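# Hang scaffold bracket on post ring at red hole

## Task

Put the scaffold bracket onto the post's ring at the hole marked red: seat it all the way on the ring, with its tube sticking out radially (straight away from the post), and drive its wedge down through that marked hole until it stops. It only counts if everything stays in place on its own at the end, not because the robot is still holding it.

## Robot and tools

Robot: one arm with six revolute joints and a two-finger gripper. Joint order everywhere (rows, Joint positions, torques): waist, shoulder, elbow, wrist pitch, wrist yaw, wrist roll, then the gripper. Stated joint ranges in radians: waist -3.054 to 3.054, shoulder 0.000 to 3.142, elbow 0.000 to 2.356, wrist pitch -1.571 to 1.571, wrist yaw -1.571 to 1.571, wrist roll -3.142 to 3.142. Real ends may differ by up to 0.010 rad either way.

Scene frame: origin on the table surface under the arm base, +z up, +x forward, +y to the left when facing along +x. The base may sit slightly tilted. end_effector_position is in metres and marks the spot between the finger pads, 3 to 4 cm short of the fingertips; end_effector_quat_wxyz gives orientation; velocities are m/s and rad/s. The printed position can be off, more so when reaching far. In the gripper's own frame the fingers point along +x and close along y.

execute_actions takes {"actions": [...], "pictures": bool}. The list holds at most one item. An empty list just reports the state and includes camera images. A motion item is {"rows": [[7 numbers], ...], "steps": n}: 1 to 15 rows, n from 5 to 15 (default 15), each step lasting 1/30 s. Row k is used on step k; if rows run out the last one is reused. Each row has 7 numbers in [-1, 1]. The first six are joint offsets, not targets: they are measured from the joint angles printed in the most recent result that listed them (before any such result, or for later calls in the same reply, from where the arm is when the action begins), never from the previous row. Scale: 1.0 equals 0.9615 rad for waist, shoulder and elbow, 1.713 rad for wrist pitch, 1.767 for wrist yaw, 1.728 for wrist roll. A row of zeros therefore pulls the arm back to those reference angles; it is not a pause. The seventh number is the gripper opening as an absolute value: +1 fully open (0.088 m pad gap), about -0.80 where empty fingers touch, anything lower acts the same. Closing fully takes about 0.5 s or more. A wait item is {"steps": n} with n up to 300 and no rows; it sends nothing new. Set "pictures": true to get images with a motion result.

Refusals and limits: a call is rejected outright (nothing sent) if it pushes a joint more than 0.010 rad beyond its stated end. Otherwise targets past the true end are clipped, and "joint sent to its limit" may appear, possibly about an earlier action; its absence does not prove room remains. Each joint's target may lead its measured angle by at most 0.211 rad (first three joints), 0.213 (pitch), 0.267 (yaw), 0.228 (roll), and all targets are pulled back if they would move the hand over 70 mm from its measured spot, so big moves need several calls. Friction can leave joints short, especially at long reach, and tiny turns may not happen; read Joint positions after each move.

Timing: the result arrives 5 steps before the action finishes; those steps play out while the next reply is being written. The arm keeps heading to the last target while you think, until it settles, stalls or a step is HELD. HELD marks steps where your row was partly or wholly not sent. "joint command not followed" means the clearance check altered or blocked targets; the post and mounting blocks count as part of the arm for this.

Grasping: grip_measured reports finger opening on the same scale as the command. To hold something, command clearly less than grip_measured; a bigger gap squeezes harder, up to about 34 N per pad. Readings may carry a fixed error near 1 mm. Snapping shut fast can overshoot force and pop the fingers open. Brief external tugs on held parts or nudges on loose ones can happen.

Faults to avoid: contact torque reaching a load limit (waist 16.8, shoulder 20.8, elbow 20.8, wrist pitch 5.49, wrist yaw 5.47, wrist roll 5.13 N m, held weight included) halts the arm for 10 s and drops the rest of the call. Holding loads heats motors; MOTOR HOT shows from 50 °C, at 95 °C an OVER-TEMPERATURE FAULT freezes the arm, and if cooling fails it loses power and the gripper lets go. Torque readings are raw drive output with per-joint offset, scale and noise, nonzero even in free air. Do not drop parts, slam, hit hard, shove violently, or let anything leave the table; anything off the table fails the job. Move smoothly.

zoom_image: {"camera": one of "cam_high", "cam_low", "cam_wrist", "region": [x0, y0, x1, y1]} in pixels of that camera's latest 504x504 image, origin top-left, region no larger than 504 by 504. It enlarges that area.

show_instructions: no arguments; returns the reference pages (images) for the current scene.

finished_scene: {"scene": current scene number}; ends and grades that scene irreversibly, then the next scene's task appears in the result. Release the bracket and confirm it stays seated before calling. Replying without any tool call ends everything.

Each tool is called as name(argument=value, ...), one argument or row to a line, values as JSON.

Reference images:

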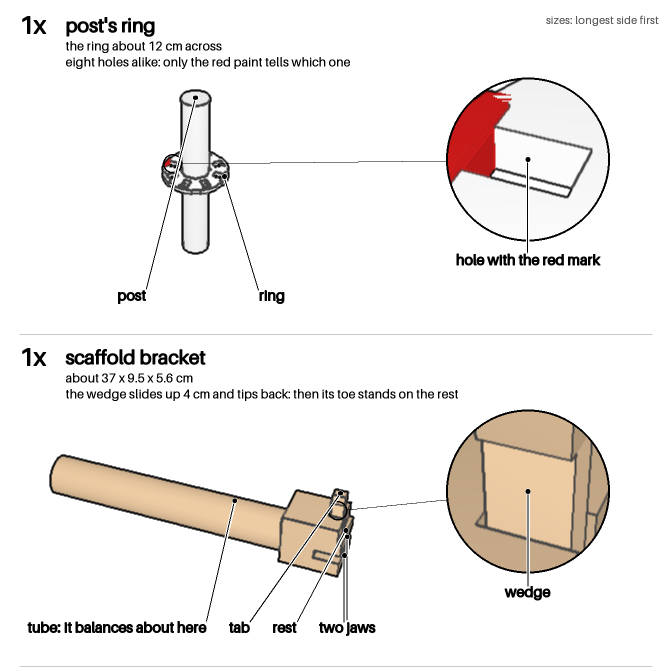

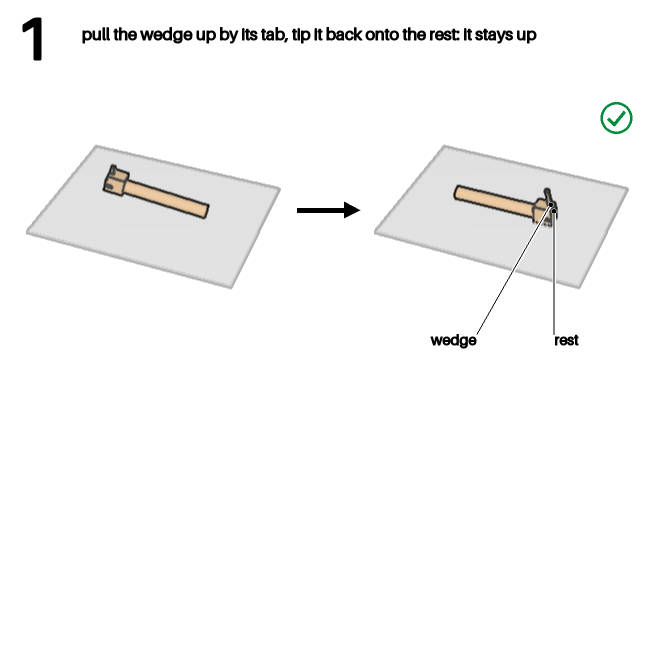

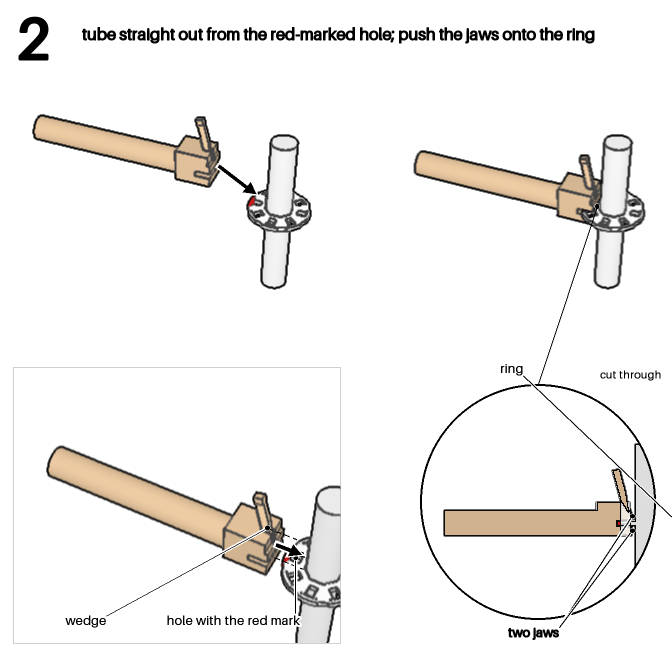

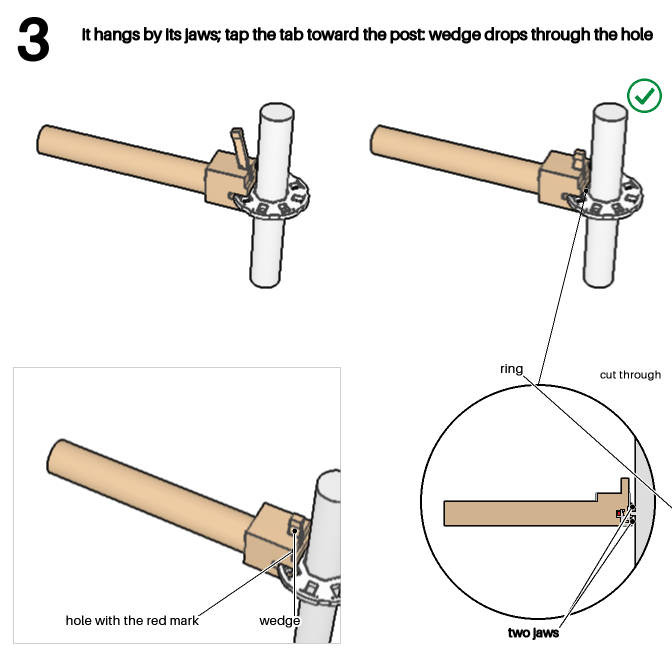

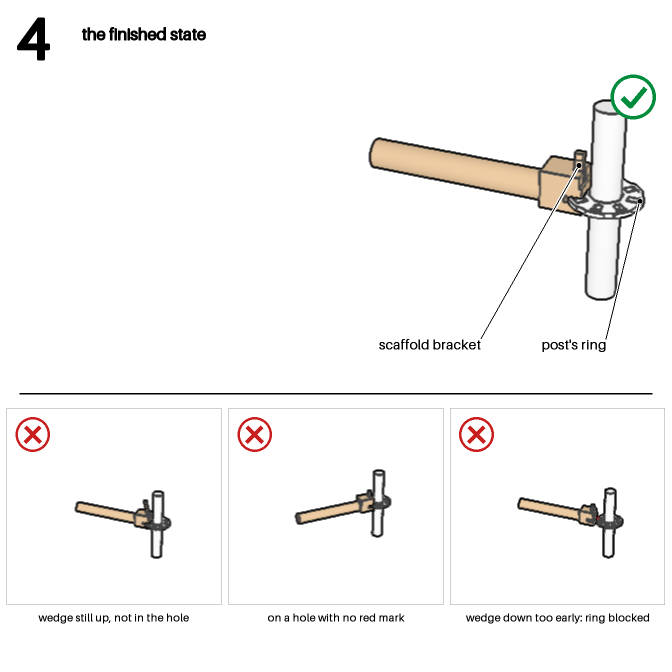

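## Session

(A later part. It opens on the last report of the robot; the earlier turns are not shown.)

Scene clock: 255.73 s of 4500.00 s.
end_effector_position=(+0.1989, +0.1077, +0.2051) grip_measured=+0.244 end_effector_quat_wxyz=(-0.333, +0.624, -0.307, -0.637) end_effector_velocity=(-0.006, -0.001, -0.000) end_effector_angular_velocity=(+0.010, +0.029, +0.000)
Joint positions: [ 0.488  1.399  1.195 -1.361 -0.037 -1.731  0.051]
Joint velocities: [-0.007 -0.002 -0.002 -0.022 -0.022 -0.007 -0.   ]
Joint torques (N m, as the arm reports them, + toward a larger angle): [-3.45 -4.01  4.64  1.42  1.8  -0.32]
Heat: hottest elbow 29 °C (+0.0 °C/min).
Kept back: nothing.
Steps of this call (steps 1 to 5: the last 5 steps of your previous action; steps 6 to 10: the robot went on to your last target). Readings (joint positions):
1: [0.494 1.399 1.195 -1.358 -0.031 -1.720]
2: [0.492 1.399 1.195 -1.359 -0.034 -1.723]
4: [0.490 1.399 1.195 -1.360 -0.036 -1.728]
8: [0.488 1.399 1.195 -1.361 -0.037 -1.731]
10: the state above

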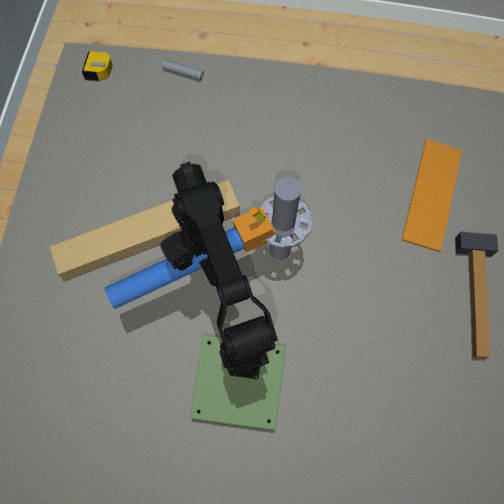

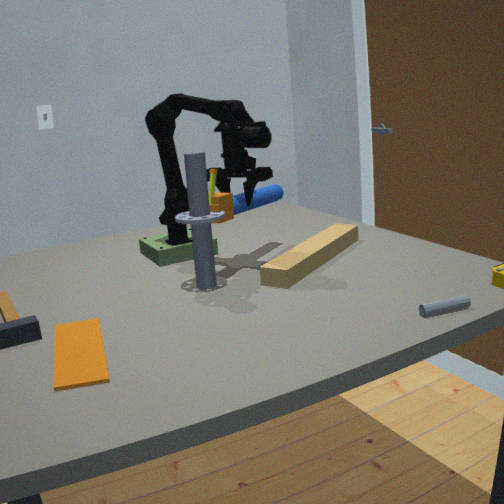

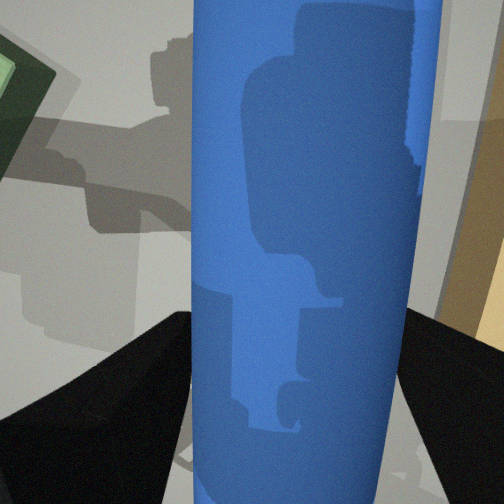

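execute_actions(
  actions=[
    {"rows":[[0.01,0,0,0.003,0.008,0.009,-0.6],[0.02,0,0,0.006,0.016,0.018,-0.6],[0.03,0,0,0.008,0.024,0.027,-0.6],[0.038,0,0,0.008,0.026,0.034,-0.6],[0.038,0,0,0.008,0.026,0.034,-0.6],[0.038,0,0,0.008,0.026,0.034,-0.6],[0.038,0,0,0.008,0.026,0.034,-0.6],[0.038,0,0,0.008,0.026,0.034,0],[0.038,0,0,0.008,0.026,0.034,0.6],[0.038,0,0,0.008,0.026,0.034,1]],"steps":15},
  ],
)

execute_actions(
  actions=[
    {"rows":[[0,0,0,0,0,0,1],[0,0,0,0,0,0,1],[0,0,0,0,0,0,1],[0,0,0,0,0,0,1],[0,-0.02,0.1,-0.03,0,0,1],[0,-0.04,0.2,-0.06,0,0,1],[0,-0.06,0.3,-0.09,0,0,1],[0.01,-0.07,0.4,-0.118,0,0.01,0.5]],"steps":15},
  ],
)

execute_actions(
  actions=[
    {"steps":12},
  ],
)

Scene clock: 257.23 s of 4500.00 s.
end_effector_position=(+0.2001, +0.1095, +0.2050) grip_measured=+0.243 end_effector_quat_wxyz=(-0.334, +0.633, -0.319, -0.621) end_effector_velocity=(-0.002, -0.001, -0.000) end_effector_angular_velocity=(-0.022, -0.004, -0.005)
Joint positions: [ 0.517  1.399  1.195 -1.352 -0.    -1.682  0.051]
Joint velocities: [ 0.017 -0.002 -0.002 -0.007  0.022  0.022 -0.001]
Joint torques (N m, as the arm reports them, + toward a larger angle): [ 0.41 -4.95  4.69  0.81  0.18  0.18]
Heat: hottest elbow 29 °C (+0.0 °C/min).
Steps of this call (steps 1 to 30: the robot went on to your last target; steps 31 to 35: nothing new was sent; steps 36 to 45: the first 10 steps of this action). Readings (joint positions):
36: [0.487 1.399 1.195 -1.361 -0.038 -1.732]
37: [0.490 1.399 1.195 -1.360 -0.034 -1.728]
39: [0.502 1.399 1.195 -1.356 -0.019 -1.707]
43: [0.515 1.399 1.195 -1.352 -0.002 -1.686]
45: the state above

Scene clock: 257.73 s of 4500.00 s.
end_effector_position=(+0.2060, +0.1138, +0.2759) grip_measured=+0.700 end_effector_quat_wxyz=(-0.376, +0.658, -0.280, -0.590) end_effector_velocity=(+0.038, +0.034, +0.513) end_effector_angular_velocity=(+0.766, -1.315, -0.027)
Joint positions: [ 0.523  1.363  1.442 -1.497  0.005 -1.667  0.073]
Joint velocities: [ 0.032 -0.432  1.595 -0.505 -0.022  0.066 -0.141]
Joint torques (N m, as the arm reports them, + toward a larger angle): [ 0.18 -4.59  4.48  0.47 -0.13  0.07]
Heat: hottest elbow 29 °C (+0.0 °C/min).
Steps of this call (steps 1 to 5: the last 5 steps of your previous action; steps 6 to 15: the first 10 steps of this action, its rows measured from where the robot was after step 5). Readings (joint positions):
5: [0.520 1.399 1.195 -1.350 0.005 -1.676]
6: [0.520 1.399 1.195 -1.350 0.005 -1.676]
7: [0.520 1.399 1.195 -1.350 0.005 -1.676]
9: [0.520 1.399 1.195 -1.350 0.005 -1.676]
13: [0.521 1.389 1.331 -1.445 0.005 -1.673]
15: the state above

Scene clock: 258.13 s of 4500.00 s.
end_effector_position=(+0.2040, +0.1137, +0.3168) grip_measured=+0.504 end_effector_quat_wxyz=(-0.408, +0.675, -0.246, -0.564) end_effector_velocity=(-0.004, -0.004, +0.006) end_effector_angular_velocity=(-0.011, +0.002, +0.003)
Joint positions: [ 0.527  1.327  1.57  -1.548  0.005 -1.661  0.064]
Joint velocities: [-0.002 -0.002  0.027 -0.037  0.007 -0.007 -0.002]
Joint torques (N m, as the arm reports them, + toward a larger angle): [ 0.18 -3.62  5.11  0.8  -0.14  0.07]
Heat: hottest elbow 29 °C (+0.0 °C/min).
Kept back: nothing.
Steps of this call (steps 1 to 5: the last 5 steps of your previous action; steps 6 to 12: the robot went on to your last target). Readings (joint positions):
1: [0.524 1.350 1.489 -1.508 0.005 -1.665]
2: [0.525 1.337 1.523 -1.516 0.005 -1.664]
4: [0.526 1.322 1.559 -1.535 0.005 -1.663]
8: [0.527 1.326 1.569 -1.545 0.005 -1.661]
12: the state above

execute_actions(
  actions=[
    {"rows":[[0.17,0.0,0.01,0,0.455,0.12,-1]],"steps":15},
  ],
)

execute_actions(
  actions=[
    {"steps":12},
  ],
)

execute_actions(
  actions=[
    {"rows":[[0,0.026,-0.09,0,0,0,-1],[0,0.052,-0.18,0,0,0,-1]],"steps":15},
  ],
)

execute_actions(
  actions=[
    {"steps":10},
  ],
  pictures=true,
)

Scene clock: 258.83 s of 4500.00 s.
end_effector_position=(+0.2343, +0.0647, +0.3500) grip_measured=-0.664 end_effector_quat_wxyz=(-0.343, +0.813, -0.355, -0.308) end_effector_velocity=(+0.068, -0.138, +0.125) end_effector_angular_velocity=(-0.936, -0.839, -0.419)
Joint positions: [ 0.681  1.327  1.573 -1.549  0.68  -1.464  0.006]
Joint velocities: [ 0.017 -0.002  0.012  0.007  1.326  0.095 -0.175]
Joint torques (N m, as the arm reports them, + toward a larger angle): [ 0.49 -4.14  5.1   1.05  0.43  0.08]
Heat: hottest elbow 29 °C (+0.0 °C/min).
Steps of this call (steps 1 to 11: the robot went on to your last target; steps 12 to 21: the first 10 steps of this action). Readings (joint positions):
12: [0.548 1.327 1.572 -1.549 0.063 -1.614]
13: [0.588 1.327 1.572 -1.549 0.138 -1.568]
15: [0.648 1.327 1.572 -1.549 0.274 -1.513]
19: [0.679 1.327 1.572 -1.549 0.559 -1.471]
21: the state above

Scene clock: 259.23 s of 4500.00 s.
end_effector_position=(+0.2397, +0.0533, +0.3623) grip_measured=-0.785 end_effector_quat_wxyz=(-0.326, +0.833, -0.368, -0.255) end_effector_velocity=(-0.001, -0.003, +0.003) end_effector_angular_velocity=(-0.022, -0.008, +0.001)
Joint positions: [ 0.687  1.327  1.574 -1.549  0.803 -1.456  0.001]
Joint velocities: [ 0.002 -0.007 -0.002 -0.007  0.022 -0.007  0.   ]
Joint torques (N m, as the arm reports them, + toward a larger angle): [ 0.26 -4.07  5.07  1.04  0.57  0.06]
Heat: hottest elbow 29 °C (+0.0 °C/min).
Kept back: nothing.
Steps of this call (steps 1 to 5: the last 5 steps of your previous action; steps 6 to 12: the robot went on to your last target). Readings (joint positions):
1: [0.682 1.327 1.573 -1.549 0.717 -1.461]
2: [0.683 1.327 1.573 -1.549 0.742 -1.460]
4: [0.685 1.327 1.574 -1.549 0.773 -1.458]
8: [0.686 1.327 1.574 -1.549 0.797 -1.456]
12: the state above

Scene clock: 259.57 s of 4500.00 s.
end_effector_position=(+0.2379, +0.0514, +0.3084) grip_measured=-0.785 end_effector_quat_wxyz=(-0.235, +0.828, -0.412, -0.300) end_effector_velocity=(-0.002, -0.001, -0.001) end_effector_angular_velocity=(-0.002, +0.014, +0.003)
Joint positions: [ 0.687  1.381  1.409 -1.551  0.804 -1.456  0.001]
Joint velocities: [-0.002 -0.002 -0.002 -0.007 -0.007 -0.007  0.   ]
Joint torques (N m, as the arm reports them, + toward a larger angle): [-0.03 -5.15  4.14  0.68  0.4  -0.01]
Heat: hottest elbow 29 °C (+0.0 °C/min).
Steps of this call (steps 1 to 10: the first 10 steps of this action). Readings (joint positions):
1: [0.687 1.328 1.565 -1.546 0.805 -1.456]
2: [0.687 1.329 1.541 -1.544 0.807 -1.456]
4: [0.687 1.339 1.478 -1.550 0.808 -1.456]
8: [0.687 1.380 1.414 -1.551 0.804 -1.456]
10: the state above

Scene clock: 259.90 s of 4500.00 s.
end_effector_position=(+0.2377, +0.0513, +0.3087) grip_measured=-0.785 end_effector_quat_wxyz=(-0.236, +0.828, -0.411, -0.299) end_effector_velocity=(-0.005, -0.000, -0.003) end_effector_angular_velocity=(-0.000, +0.035, +0.009)
Joint positions: [ 0.687  1.38   1.409 -1.551  0.804 -1.456  0.001]
Joint velocities: [ 0.002 -0.002 -0.002 -0.022 -0.022 -0.007 -0.   ]
Joint torques (N m, as the arm reports them, + toward a larger angle): [-0.03 -4.99  3.82  0.67  0.42  0.01]
Heat: hottest elbow 29 °C (+0.0 °C/min).
Kept back: nothing.
Steps of this call (steps 1 to 5: the last 5 steps of your previous action; steps 6 to 10: the robot went on to your last target). Readings (joint positions):
1: [0.687 1.380 1.409 -1.551 0.804 -1.456]
2: [0.687 1.380 1.409 -1.551 0.804 -1.456]
4: [0.687 1.380 1.409 -1.551 0.804 -1.456]
8: [0.687 1.380 1.409 -1.551 0.804 -1.456]
10: the state above

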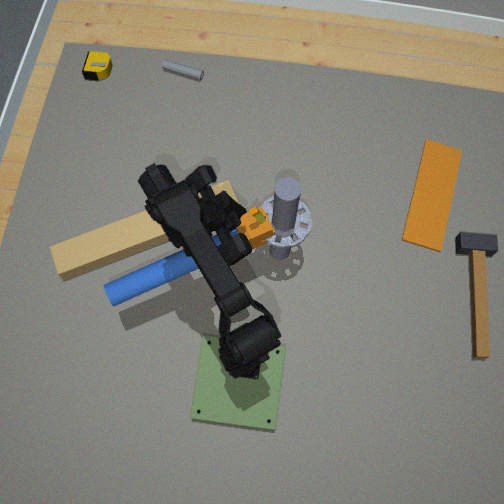

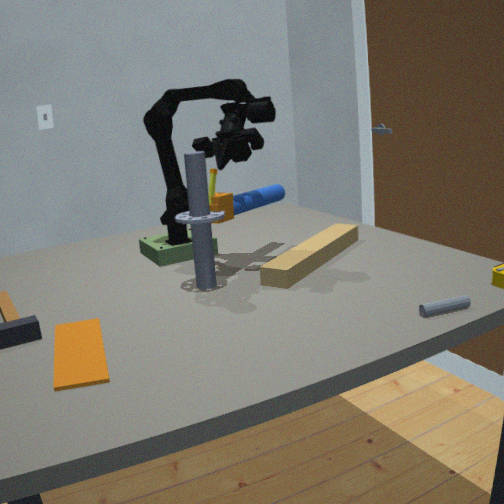

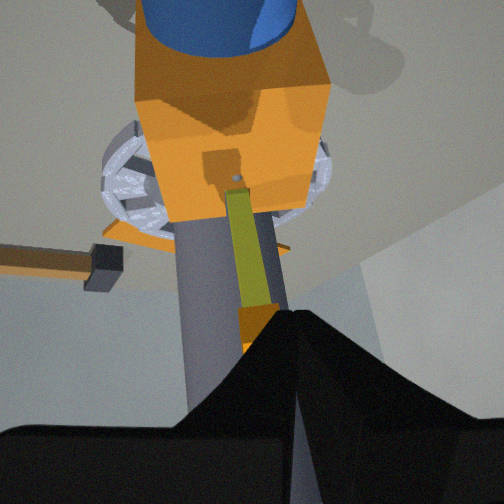

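execute_actions(
  actions=[
    {"rows":[[-0.012,-0.004,0,0,0,-0.005,-1],[-0.024,-0.006,0,0,0,-0.01,-1],[-0.036,-0.002,0,0,0,-0.015,-1],[-0.048,0.003,0,0,0,-0.02,-1],[-0.06,0.008,0,0,0,-0.025,-1],[-0.072,0.013,0,0,0,-0.03,-1],[-0.084,0.018,0,0,0,-0.035,-1],[-0.096,0.022,0,0,0,-0.04,-1],[-0.108,0.026,0,0,0,-0.045,-1],[-0.118,0.03,0,0,0,-0.05,-1]],"steps":15},
  ],
)

execute_actions(
  actions=[
    {"steps":10},
  ],
  pictures=true,
)

zoom_image(
  camera="cam_low",
  region=[160, 110, 290, 230],
)

Scene clock: 260.73 s of 4500.00 s.
end_effector_position=(+0.2435, +0.0345, +0.3114) grip_measured=-0.785 end_effector_quat_wxyz=(-0.224, +0.822, -0.430, -0.297) end_effector_velocity=(+0.031, -0.065, +0.021) end_effector_angular_velocity=(-0.162, +0.053, -0.108)
Joint positions: [ 0.615  1.383  1.418 -1.544  0.815 -1.517  0.001]
Joint velocities: [-0.276  0.051  0.081  0.022  0.095 -0.256 -0.   ]
Joint torques (N m, as the arm reports them, + toward a larger angle): [-1.69 -2.44  3.34  0.14 -0.09 -0.1 ]
Heat: hottest elbow 29 °C (+0.0 °C/min).
Steps of this call (steps 1 to 15: the robot went on to your last target; steps 16 to 25: the first 10 steps of this action). Readings (joint positions):
16: [0.686 1.380 1.409 -1.551 0.804 -1.456]
17: [0.683 1.380 1.409 -1.551 0.804 -1.460]
19: [0.669 1.380 1.409 -1.551 0.804 -1.471]
23: [0.633 1.380 1.412 -1.546 0.811 -1.501]
25: the state above

Scene clock: 261.07 s of 4500.00 s.
end_effector_position=(+0.2459, +0.0265, +0.3061) grip_measured=-0.785 end_effector_quat_wxyz=(-0.211, +0.813, -0.447, -0.307) end_effector_velocity=(-0.003, -0.005, +0.001) end_effector_angular_velocity=(-0.021, +0.019, -0.003)
Joint positions: [ 0.577  1.403  1.416 -1.551  0.808 -1.539  0.001]
Joint velocities: [-0.007 -0.002 -0.002 -0.022  0.007 -0.007  0.   ]
Joint torques (N m, as the arm reports them, + toward a larger angle): [-0.43 -4.2   3.85  0.58  0.3  -0.09]
Heat: hottest elbow 29 °C (+0.0 °C/min).
Kept back: nothing.
Steps of this call (steps 1 to 5: the last 5 steps of your previous action; steps 6 to 10: the robot went on to your last target). Readings (joint positions):
1: [0.607 1.385 1.420 -1.544 0.817 -1.524]
2: [0.599 1.386 1.422 -1.545 0.813 -1.528]
4: [0.584 1.394 1.418 -1.551 0.809 -1.534]
8: [0.578 1.403 1.416 -1.551 0.808 -1.538]
10: the state above

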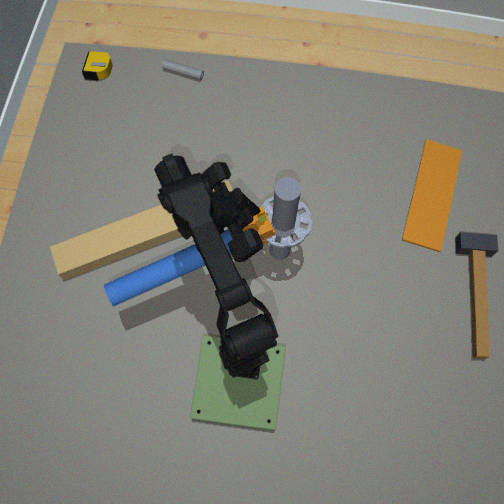

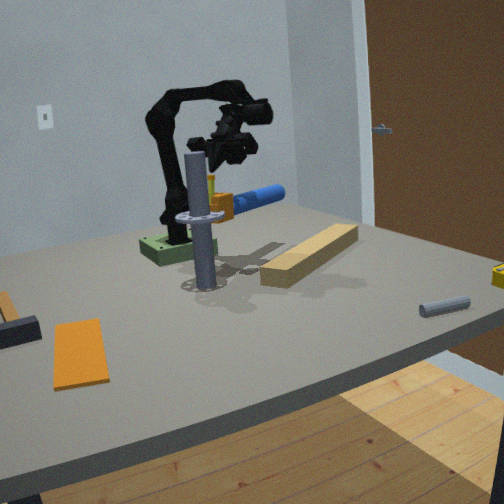

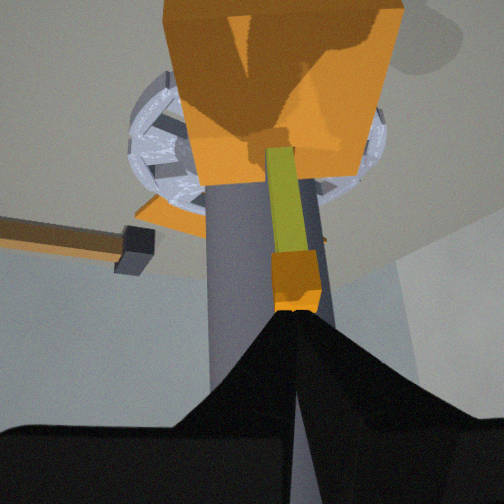

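Region (160, 110, 290, 230) of cam_low's 504x504 image, scaled by 3.877, with more detail than that image has; it fills the top 465 rows of this view, and the rest is white.

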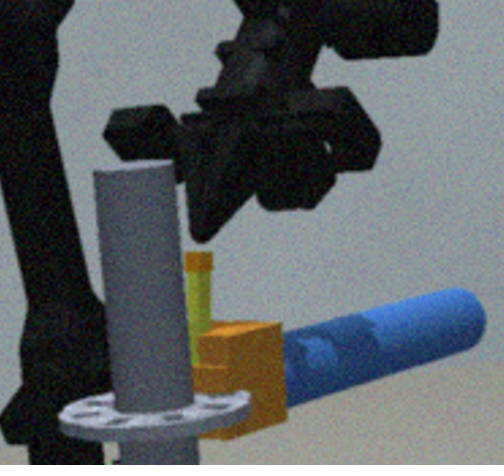

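execute_actions(
  actions=[
    {"rows":[[-0.01,-0.03,0.08,0,0,0,-1],[-0.02,-0.05,0.15,0,-0.05,0,-0.5],[-0.03,-0.05,0.15,0,-0.2,-0.03,0],[-0.04,-0.05,0.15,0,-0.35,-0.06,0.5],[-0.045,-0.05,0.15,0,-0.455,-0.075,1]],"steps":15},
  ],
)

execute_actions(
  actions=[
    {"steps":15},
  ],
)

Scene clock: 261.60 s of 4500.00 s.
end_effector_position=(+0.2206, +0.0877, +0.3106) grip_measured=+0.054 end_effector_quat_wxyz=(-0.359, +0.726, -0.306, -0.500) end_effector_velocity=(-0.144, +0.274, -0.072) end_effector_angular_velocity=(+1.758, +1.067, +0.612)
Joint positions: [ 0.538  1.353  1.553 -1.548  0.23  -1.654  0.042]
Joint velocities: [-0.022 -0.002  0.002 -0.022 -2.147 -0.139  0.174]
Joint torques (N m, as the arm reports them, + toward a larger angle): [-0.35 -4.01  4.97  0.74 -0.14 -0.08]
Heat: hottest elbow 29 °C (+0.0 °C/min).
Steps of this call (steps 1 to 6: the robot went on to your last target; steps 7 to 16: the first 10 steps of this action). Readings (joint positions):
7: [0.576 1.402 1.423 -1.552 0.807 -1.540]
8: [0.572 1.401 1.444 -1.553 0.788 -1.540]
10: [0.559 1.390 1.499 -1.548 0.655 -1.572]
14: [0.541 1.354 1.549 -1.548 0.373 -1.642]
16: the state above

Scene clock: 262.10 s of 4500.00 s.
end_effector_position=(+0.2053, +0.1165, +0.3067) grip_measured=+1.000 end_effector_quat_wxyz=(-0.391, +0.672, -0.255, -0.575) end_effector_velocity=(-0.001, +0.003, +0.000) end_effector_angular_velocity=(+0.021, +0.003, +0.010)
Joint positions: [ 0.537  1.353  1.554 -1.548  0.009 -1.667  0.088]
Joint velocities: [-0.002 -0.002 -0.002  0.007 -0.022 -0.007  0.   ]
Joint torques (N m, as the arm reports them, + toward a larger angle): [-0.36 -4.13  5.13  0.72 -0.29 -0.07]
Heat: hottest elbow 29 °C (+0.0 °C/min).
Kept back: nothing.
Steps of this call (steps 1 to 5: the last 5 steps of your previous action; steps 6 to 15: the robot went on to your last target). Readings (joint positions):
1: [0.538 1.353 1.553 -1.548 0.166 -1.657]
2: [0.538 1.353 1.553 -1.548 0.119 -1.660]
4: [0.538 1.353 1.553 -1.548 0.065 -1.664]
8: [0.537 1.353 1.554 -1.548 0.023 -1.666]
15: the state above

execute_actions(
  actions=[
    {"rows":[[-0.006,0.01,-0.19,0.06,0,0,1],[-0.009,0.044,-0.382,0.118,0,0,1]],"steps":15},
  ],
)

execute_actions(
  actions=[
    {"steps":15},
  ],
)

execute_actions(
  actions=[
    {"rows":[[0,0,0,0,0,0,0.4],[0,0,0,0,0,0,0.0],[0,0,0,0,0,0,-0.3],[0,0,0,0,0,0,-0.6]],"steps":15},
  ],
)

execute_actions(
  actions=[
    {"steps":8},
  ],
)

Scene clock: 262.63 s of 4500.00 s.
end_effector_position=(+0.1989, +0.1114, +0.2056) grip_measured=+1.000 end_effector_quat_wxyz=(-0.331, +0.634, -0.322, -0.620) end_effector_velocity=(-0.009, -0.002, -0.027) end_effector_angular_velocity=(-0.001, +0.047, +0.005)
Joint positions: [ 0.532  1.405  1.202 -1.36   0.008 -1.667  0.088]
Joint velocities: [-0.002 -0.002 -0.11   0.066 -0.022 -0.007  0.   ]
Joint torques (N m, as the arm reports them, + toward a larger angle): [-0.4  -6.14  4.55  0.85 -0.08 -0.01]
Heat: hottest elbow 29 °C (+0.0 °C/min).
Steps of this call (steps 1 to 6: the robot went on to your last target; steps 7 to 16: the first 10 steps of this action). Readings (joint positions):
7: [0.537 1.352 1.531 -1.526 0.008 -1.667]
8: [0.536 1.347 1.489 -1.484 0.008 -1.667]
10: [0.533 1.357 1.391 -1.409 0.008 -1.667]
14: [0.532 1.402 1.224 -1.371 0.008 -1.667]
16: the state above

Scene clock: 263.13 s of 4500.00 s.
end_effector_position=(+0.1999, +0.1119, +0.2050) grip_measured=+1.000 end_effector_quat_wxyz=(-0.334, +0.636, -0.320, -0.618) end_effector_velocity=(+0.001, +0.001, -0.000) end_effector_angular_velocity=(+0.010, -0.003, +0.005)
Joint positions: [ 0.531  1.401  1.196 -1.349  0.008 -1.667  0.088]
Joint velocities: [-0.002 -0.002 -0.002  0.007 -0.007 -0.007  0.   ]
Joint torques (N m, as the arm reports them, + toward a larger angle): [-0.37 -5.56  3.8   0.72 -0.09 -0.01]
Heat: hottest elbow 29 °C (+0.0 °C/min).
Kept back: nothing.
Steps of this call (steps 1 to 5: the last 5 steps of your previous action; steps 6 to 15: the robot went on to your last target). Readings (joint positions):
1: [0.532 1.403 1.200 -1.357 0.008 -1.667]
2: [0.532 1.402 1.200 -1.353 0.008 -1.667]
4: [0.531 1.401 1.200 -1.351 0.008 -1.667]
8: [0.531 1.401 1.197 -1.350 0.008 -1.667]
15: the state above

Scene clock: 263.47 s of 4500.00 s.
end_effector_position=(+0.1995, +0.1118, +0.2050) grip_measured=+0.244 end_effector_quat_wxyz=(-0.333, +0.635, -0.320, -0.619) end_effector_velocity=(-0.003, -0.001, -0.001) end_effector_angular_velocity=(+0.001, +0.014, -0.010)
Joint positions: [ 0.532  1.401  1.196 -1.351  0.008 -1.666  0.051]
Joint velocities: [-0.002 -0.002 -0.007 -0.007 -0.007  0.007 -0.   ]
Joint torques (N m, as the arm reports them, + toward a larger angle): [-0.08 -5.    4.57  0.64 -0.13 -0.02]
Heat: hottest elbow 29 °C (+0.0 °C/min).
Steps of this call (steps 1 to 10: the first 10 steps of this action). Readings (joint positions):
1: [0.531 1.401 1.196 -1.349 0.008 -1.667]
2: [0.531 1.401 1.196 -1.349 0.008 -1.667]
4: [0.531 1.401 1.196 -1.349 0.008 -1.667]
8: [0.532 1.401 1.196 -1.351 0.008 -1.666]
10: the state above

Scene clock: 263.73 s of 4500.00 s.
end_effector_position=(+0.1996, +0.1118, +0.2050) grip_measured=+0.244 end_effector_quat_wxyz=(-0.333, +0.635, -0.320, -0.619) end_effector_velocity=(-0.002, -0.001, -0.000) end_effector_angular_velocity=(+0.003, +0.010, -0.010)
Joint positions: [ 0.532  1.401  1.196 -1.35   0.008 -1.666  0.051]
Joint velocities: [-0.002 -0.002 -0.002 -0.007 -0.007  0.007 -0.   ]
Joint torques (N m, as the arm reports them, + toward a larger angle): [-0.07 -4.92  4.67  0.62 -0.13 -0.03]
Heat: hottest elbow 29 °C (+0.0 °C/min).
Kept back: nothing.
Steps of this call (steps 1 to 5: the last 5 steps of your previous action; steps 6 to 8: the robot went on to your last target). Readings (joint positions):
1: [0.532 1.401 1.196 -1.351 0.008 -1.666]
2: [0.532 1.401 1.196 -1.351 0.008 -1.666]
4: [0.532 1.401 1.196 -1.351 0.008 -1.666]
8: the state above

execute_actions(
  actions=[
    {"rows":[[0,0.004,0.012,0,0,0.003,-0.6],[0,0.008,0.02,0,0,0.006,-0.6],[0,0.012,0.026,0,0,0.009,-0.6],[0,0.016,0.031,0,0,0.012,-0.6],[0,0.02,0.036,0,0,0.015,-0.6],[0,0.024,0.04,0,0,0.018,-0.6],[0,0.028,0.044,0,0,0.021,-0.6],[0,0.032,0.048,0,0,0.024,-0.6],[0,0.036,0.052,0,0,0.026,-0.6]],"steps":15},
  ],
)

execute_actions(
  actions=[
    {"steps":8},
  ],
  pictures=true,
)

zoom_image(
  camera="cam_low",
  region=[160, 110, 290, 230],
)

Scene clock: 264.57 s of 4500.00 s.
end_effector_position=(+0.2051, +0.1148, +0.2063) grip_measured=+0.244 end_effector_quat_wxyz=(-0.345, +0.629, -0.332, -0.613) end_effector_velocity=(+0.016, +0.011, +0.003) end_effector_angular_velocity=(+0.009, +0.035, -0.117)
Joint positions: [ 0.531  1.425  1.222 -1.352  0.007 -1.629  0.051]
Joint velocities: [-0.007  0.095  0.09  -0.022 -0.022  0.11  -0.   ]
Joint torques (N m, as the arm reports them, + toward a larger angle): [ 0.08 -4.93  6.07  0.62 -0.1  -0.04]
Heat: hottest elbow 30 °C (+1.0 °C/min).
Steps of this call (steps 1 to 15: the robot went on to your last target; steps 16 to 25: the first 10 steps of this action). Readings (joint positions):
16: [0.532 1.401 1.196 -1.350 0.008 -1.666]
17: [0.532 1.401 1.197 -1.351 0.008 -1.666]
19: [0.531 1.404 1.200 -1.351 0.008 -1.659]
23: [0.531 1.418 1.214 -1.352 0.008 -1.638]
25: the state above

Scene clock: 264.83 s of 4500.00 s.
end_effector_position=(+0.2065, +0.1155, +0.2064) grip_measured=+0.244 end_effector_quat_wxyz=(-0.348, +0.627, -0.335, -0.611) end_effector_velocity=(-0.004, -0.001, -0.001) end_effector_angular_velocity=(-0.007, +0.027, +0.005)
Joint positions: [ 0.53   1.432  1.228 -1.352  0.007 -1.62   0.051]
Joint velocities: [-0.002  0.007  0.002 -0.022 -0.007 -0.007  0.   ]
Joint torques (N m, as the arm reports them, + toward a larger angle): [ 0.02 -4.88  6.32  0.62 -0.11 -0.05]
Heat: hottest elbow 30 °C (+1.0 °C/min).
Kept back: nothing.
Steps of this call (steps 1 to 5: the last 5 steps of your previous action; steps 6 to 8: the robot went on to your last target). Readings (joint positions):
1: [0.531 1.428 1.224 -1.352 0.007 -1.627]
2: [0.530 1.430 1.225 -1.352 0.007 -1.625]
4: [0.530 1.431 1.227 -1.352 0.007 -1.623]
8: the state above

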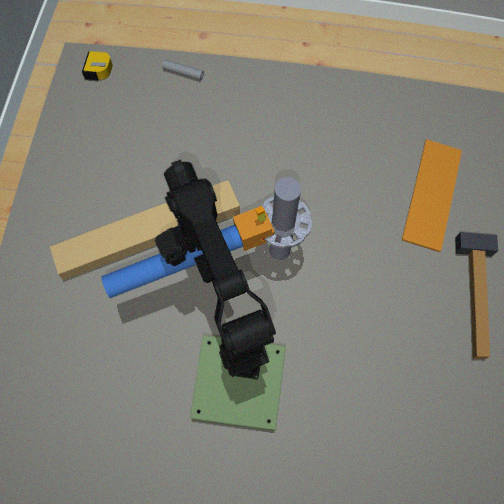

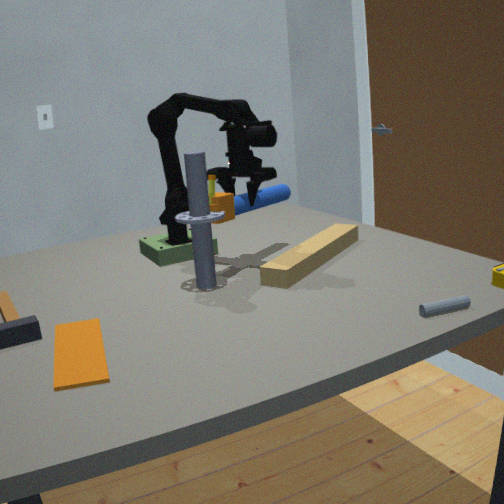

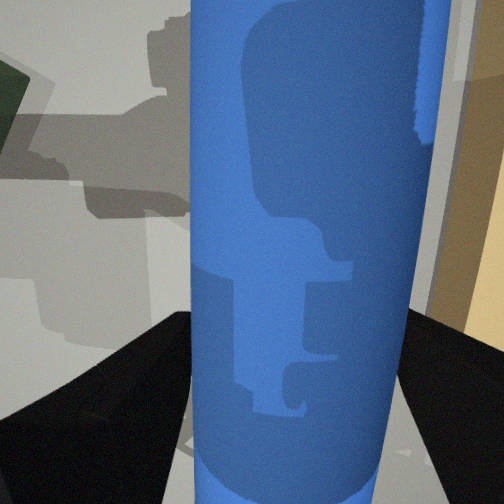

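Region (160, 110, 290, 230) of cam_low's 504x504 image, scaled by 3.877, with more detail than that image has; it fills the top 465 rows of this view, and the rest is white.

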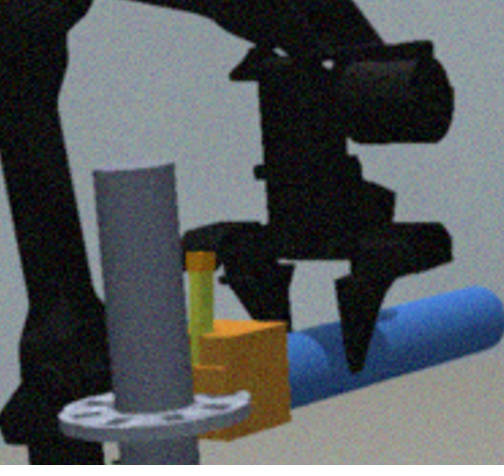

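execute_actions(
  actions=[
    {"rows":[[0,0,0.01,0,0,-0.003,-0.6],[0,0,0.02,0,0,-0.006,-0.6],[0,0,0.024,0,0,-0.009,-0.6],[0,0,0.024,0,0,-0.012,-0.6],[0,0,0.024,0,0,-0.015,-0.6],[0,0,0.024,0,0,-0.018,-0.6],[0,0,0.024,0,0,-0.021,-0.6],[0,0,0.024,0,0,-0.024,-0.6],[0,0,0.024,0,0,-0.027,-0.6],[0,0,0.024,0,0,-0.03,-0.6]],"steps":15},
  ],
)

execute_actions(
  actions=[
    {"steps":8},
  ],
  pictures=true,
)

zoom_image(
  camera="cam_low",
  region=[160, 110, 290, 230],
)

zoom_image(
  camera="cam_high",
  region=[220, 170, 320, 270],
)

Scene clock: 266.20 s of 4500.00 s.
end_effector_position=(+0.2073, +0.1164, +0.2074) grip_measured=+0.244 end_effector_quat_wxyz=(-0.338, +0.633, -0.323, -0.617) end_effector_velocity=(-0.002, -0.000, +0.002) end_effector_angular_velocity=(+0.003, +0.000, +0.137)
Joint positions: [ 0.53   1.434  1.233 -1.352  0.005 -1.656  0.051]
Joint velocities: [-0.002 -0.007  0.002 -0.007 -0.007 -0.139 -0.   ]
Joint torques (N m, as the arm reports them, + toward a larger angle): [-0.06 -5.45  6.17  0.51 -0.03 -0.12]
Heat: hottest elbow 30 °C (+1.0 °C/min).
Steps of this call (steps 1 to 15: the robot went on to your last target; steps 16 to 31: nothing new was sent; steps 32 to 41: the first 10 steps of this action). Readings (joint positions):
32: [0.530 1.434 1.230 -1.352 0.007 -1.620]
33: [0.530 1.434 1.230 -1.352 0.007 -1.621]
35: [0.530 1.434 1.231 -1.352 0.006 -1.628]
39: [0.530 1.434 1.233 -1.352 0.005 -1.646]
41: the state above

Scene clock: 266.47 s of 4500.00 s.
end_effector_position=(+0.2075, +0.1166, +0.2077) grip_measured=+0.244 end_effector_quat_wxyz=(-0.335, +0.635, -0.318, -0.619) end_effector_velocity=(-0.005, -0.002, -0.000) end_effector_angular_velocity=(-0.005, +0.023, +0.020)
Joint positions: [ 0.53   1.434  1.234 -1.352  0.004 -1.668  0.051]
Joint velocities: [-0.002 -0.002 -0.002 -0.022 -0.007 -0.022  0.   ]
Joint torques (N m, as the arm reports them, + toward a larger angle): [-0.04 -5.43  6.24  0.51  0.   -0.08]
Heat: hottest elbow 30 °C (+1.0 °C/min).
Kept back: nothing.
Steps of this call (steps 1 to 5: the last 5 steps of your previous action; steps 6 to 8: the robot went on to your last target). Readings (joint positions):
1: [0.530 1.434 1.233 -1.352 0.005 -1.660]
2: [0.530 1.434 1.234 -1.352 0.005 -1.662]
4: [0.530 1.434 1.234 -1.352 0.004 -1.666]
8: the state above

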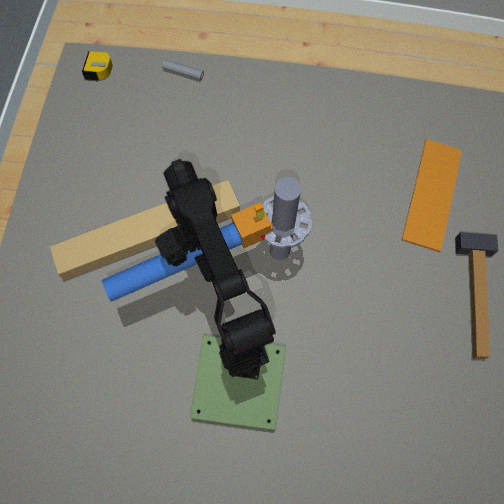

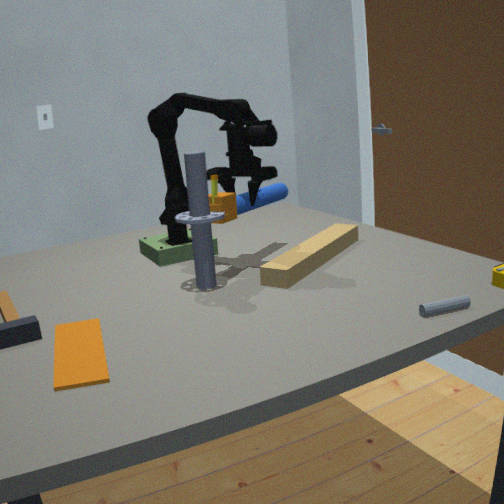

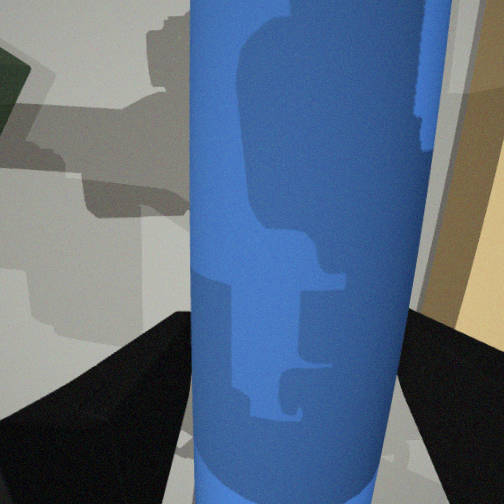

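Region (160, 110, 290, 230) of cam_low's 504x504 image, scaled by 3.877, with more detail than that image has; it fills the top 465 rows of this view, and the rest is white.

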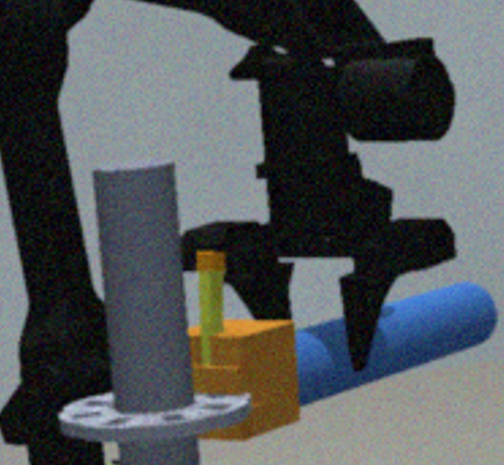

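Region (220, 170, 320, 270) of cam_high's 504x504 image, scaled by 5.040, with more detail than that image has.

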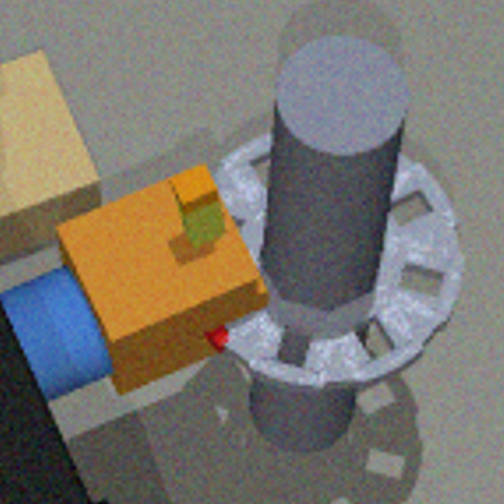

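execute_actions(
  actions=[
    {"rows":[[0,-0.005,-0.003,0,0,0,-0.6],[0,-0.01,-0.006,0,0,0,-0.6],[0,-0.014,-0.009,0,0,0,-0.6],[0,-0.018,-0.012,0,0,0,-0.6],[0,-0.022,-0.015,0,0,0,-0.6],[0,-0.026,-0.018,0,0,0,-0.6],[0,-0.03,-0.021,0,0,0,-0.6],[0,-0.034,-0.024,0,0,0,-0.6],[0,-0.038,-0.027,0,0,0,-0.6],[0,-0.042,-0.03,0,0,0,-0.6]],"steps":15},
  ],
)

execute_actions(
  actions=[
    {"steps":8},
  ],
  pictures=true,
)

zoom_image(
  camera="cam_high",
  region=[220, 170, 320, 270],
)

Scene clock: 267.47 s of 4500.00 s.
end_effector_position=(+0.2035, +0.1141, +0.2068) grip_measured=+0.243 end_effector_quat_wxyz=(-0.334, +0.636, -0.318, -0.619) end_effector_velocity=(-0.023, -0.010, -0.002) end_effector_angular_velocity=(+0.027, -0.004, +0.006)
Joint positions: [ 0.53   1.416  1.216 -1.352  0.005 -1.67   0.051]
Joint velocities: [-0.002 -0.11  -0.1    0.007 -0.022 -0.007 -0.   ]
Joint torques (N m, as the arm reports them, + toward a larger angle): [-0.1  -6.6   4.46  0.51 -0.2   0.03]
Heat: hottest elbow 30 °C (+1.0 °C/min).
Steps of this call (steps 1 to 20: the robot went on to your last target; steps 21 to 30: the first 10 steps of this action). Readings (joint positions):
21: [0.530 1.434 1.234 -1.352 0.004 -1.670]
22: [0.530 1.434 1.234 -1.352 0.004 -1.670]
24: [0.530 1.433 1.233 -1.352 0.004 -1.670]
28: [0.530 1.424 1.222 -1.352 0.005 -1.670]
30: the state above

Scene clock: 267.73 s of 4500.00 s.
end_effector_position=(+0.2015, +0.1130, +0.2067) grip_measured=+0.243 end_effector_quat_wxyz=(-0.334, +0.636, -0.318, -0.619) end_effector_velocity=(-0.004, +0.001, -0.001) end_effector_angular_velocity=(+0.013, +0.021, +0.006)
Joint positions: [ 0.53   1.407  1.208 -1.352  0.005 -1.67   0.051]
Joint velocities: [-0.002 -0.002 -0.007 -0.007 -0.022 -0.007 -0.   ]
Joint torques (N m, as the arm reports them, + toward a larger angle): [-0.01 -6.53  4.56  0.51 -0.21  0.04]
Heat: hottest elbow 30 °C (+1.0 °C/min).
Kept back: nothing.
Steps of this call (steps 1 to 5: the last 5 steps of your previous action; steps 6 to 8: the robot went on to your last target). Readings (joint positions):
1: [0.530 1.413 1.213 -1.352 0.005 -1.670]
2: [0.530 1.411 1.211 -1.352 0.005 -1.670]
4: [0.530 1.408 1.209 -1.352 0.005 -1.670]
8: the state above

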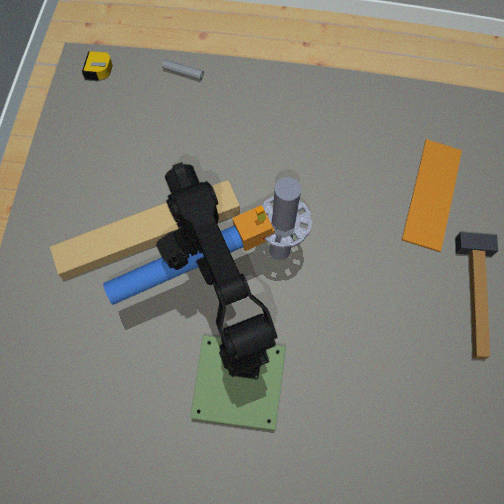

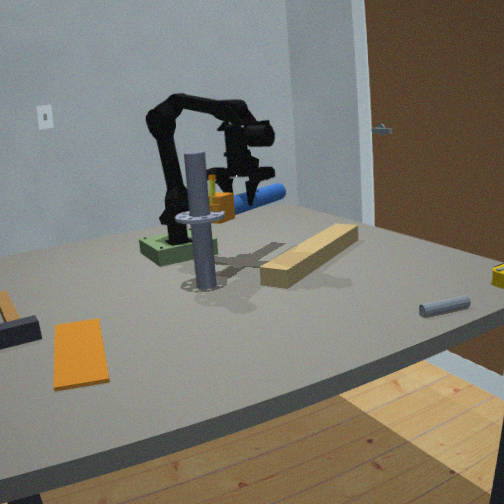

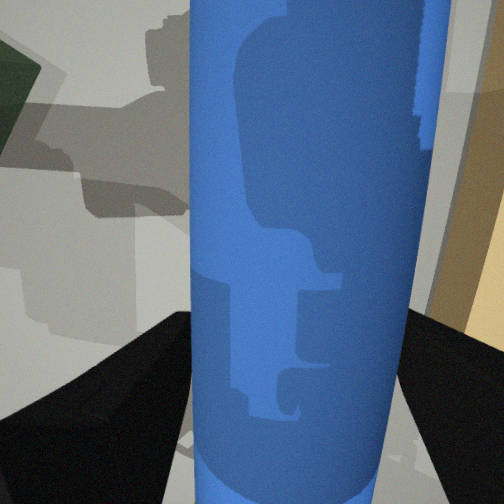

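Region (220, 170, 320, 270) of cam_high's 504x504 image, scaled by 5.040, with more detail than that image has.

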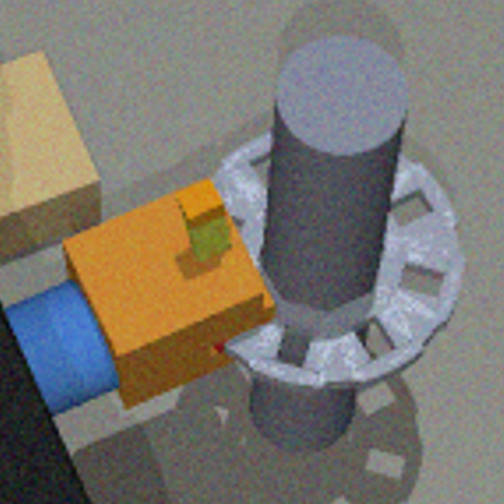

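Continue another ~9 mm in −p.

execute_actions(
  actions=[
    {"rows":[[0,-0.005,-0.003,0,0,0,-0.6],[0,-0.01,-0.006,0,0,0,-0.6],[0,-0.014,-0.009,0,0,0,-0.6],[0,-0.018,-0.012,0,0,0,-0.6],[0,-0.022,-0.015,0,0,0,-0.6],[0,-0.026,-0.018,0,0,0,-0.6],[0,-0.03,-0.021,0,0,0,-0.6],[0,-0.034,-0.024,0,0,0,-0.6],[0,-0.038,-0.027,0,0,0,-0.6],[0,-0.042,-0.03,0,0,0,-0.6]],"steps":15},
  ],
)

execute_actions(
  actions=[
    {"steps":8},
  ],
  pictures=true,
)

zoom_image(
  camera="cam_high",
  region=[220, 170, 320, 270],
)

zoom_image(
  camera="cam_low",
  region=[160, 110, 290, 230],
)

Scene clock: 268.30 s of 4500.00 s.
end_effector_position=(+0.1975, +0.1105, +0.2060) grip_measured=+0.243 end_effector_quat_wxyz=(-0.334, +0.637, -0.317, -0.619) end_effector_velocity=(-0.021, -0.012, -0.002) end_effector_angular_velocity=(+0.004, -0.023, +0.024)
Joint positions: [ 0.53   1.388  1.19  -1.352  0.007 -1.672  0.051]
Joint velocities: [ 0.002 -0.11  -0.095  0.007  0.007 -0.022  0.   ]
Joint torques (N m, as the arm reports them, + toward a larger angle): [-0.02 -6.36  4.47  0.51 -0.2   0.04]
Heat: hottest elbow 30 °C (+1.0 °C/min).
Steps of this call (steps 1 to 7: the robot went on to your last target; steps 8 to 17: the first 10 steps of this action). Readings (joint positions):
8: [0.530 1.406 1.207 -1.352 0.005 -1.670]
9: [0.530 1.406 1.207 -1.352 0.005 -1.670]
11: [0.530 1.405 1.205 -1.352 0.006 -1.670]
15: [0.530 1.395 1.196 -1.352 0.007 -1.672]
17: the state above

Scene clock: 268.57 s of 4500.00 s.
end_effector_position=(+0.1957, +0.1094, +0.2058) grip_measured=+0.243 end_effector_quat_wxyz=(-0.334, +0.637, -0.317, -0.618) end_effector_velocity=(-0.007, -0.003, -0.003) end_effector_angular_velocity=(-0.009, +0.031, +0.005)
Joint positions: [ 0.53   1.379  1.182 -1.352  0.007 -1.672  0.051]
Joint velocities: [-0.002 -0.002 -0.012 -0.022 -0.007 -0.007 -0.   ]
Joint torques (N m, as the arm reports them, + toward a larger angle): [-0.05 -6.25  4.44  0.51 -0.21  0.03]
Heat: hottest elbow 30 °C (+1.0 °C/min).
Kept back: nothing.
Steps of this call (steps 1 to 5: the last 5 steps of your previous action; steps 6 to 8: the robot went on to your last target). Readings (joint positions):
1: [0.530 1.385 1.187 -1.352 0.007 -1.672]
2: [0.530 1.383 1.185 -1.352 0.007 -1.672]
4: [0.530 1.380 1.183 -1.352 0.007 -1.672]
8: the state above

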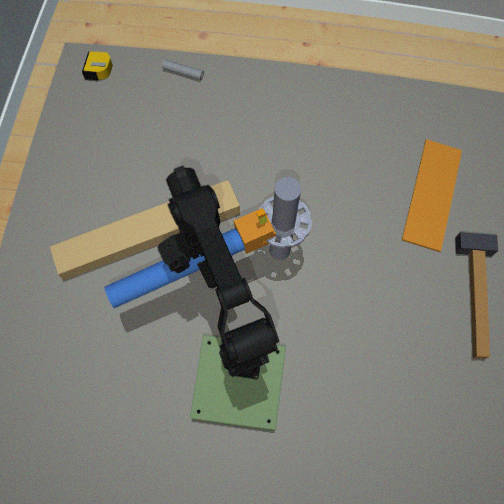

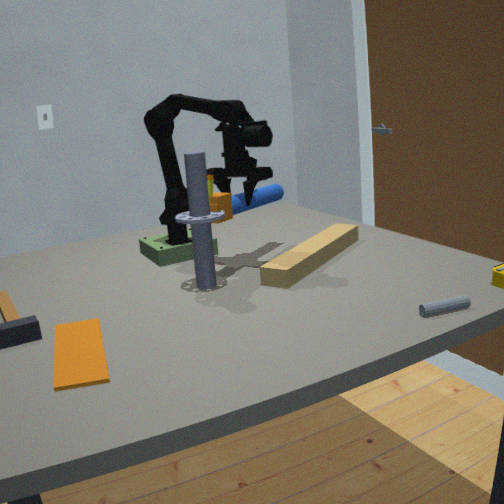

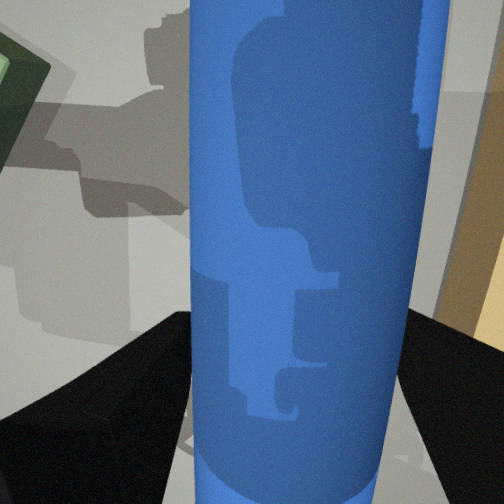

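Region (220, 170, 320, 270) of cam_high's 504x504 image, scaled by 5.040, with more detail than that image has.

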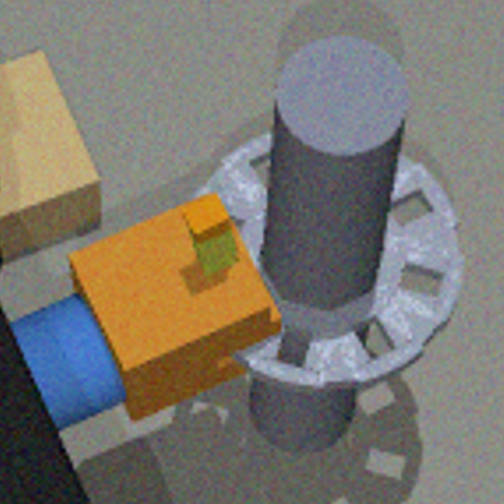

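Region (160, 110, 290, 230) of cam_low's 504x504 image, scaled by 3.877, with more detail than that image has; it fills the top 465 rows of this view, and the rest is white.

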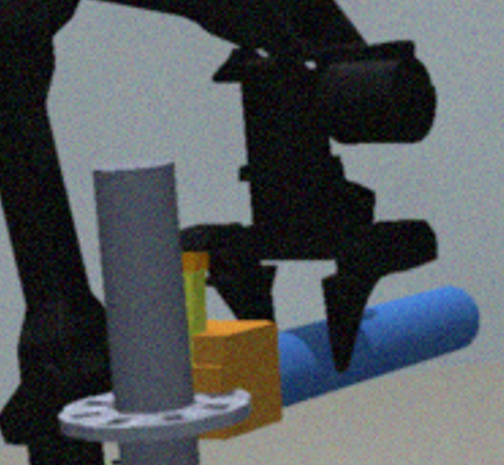

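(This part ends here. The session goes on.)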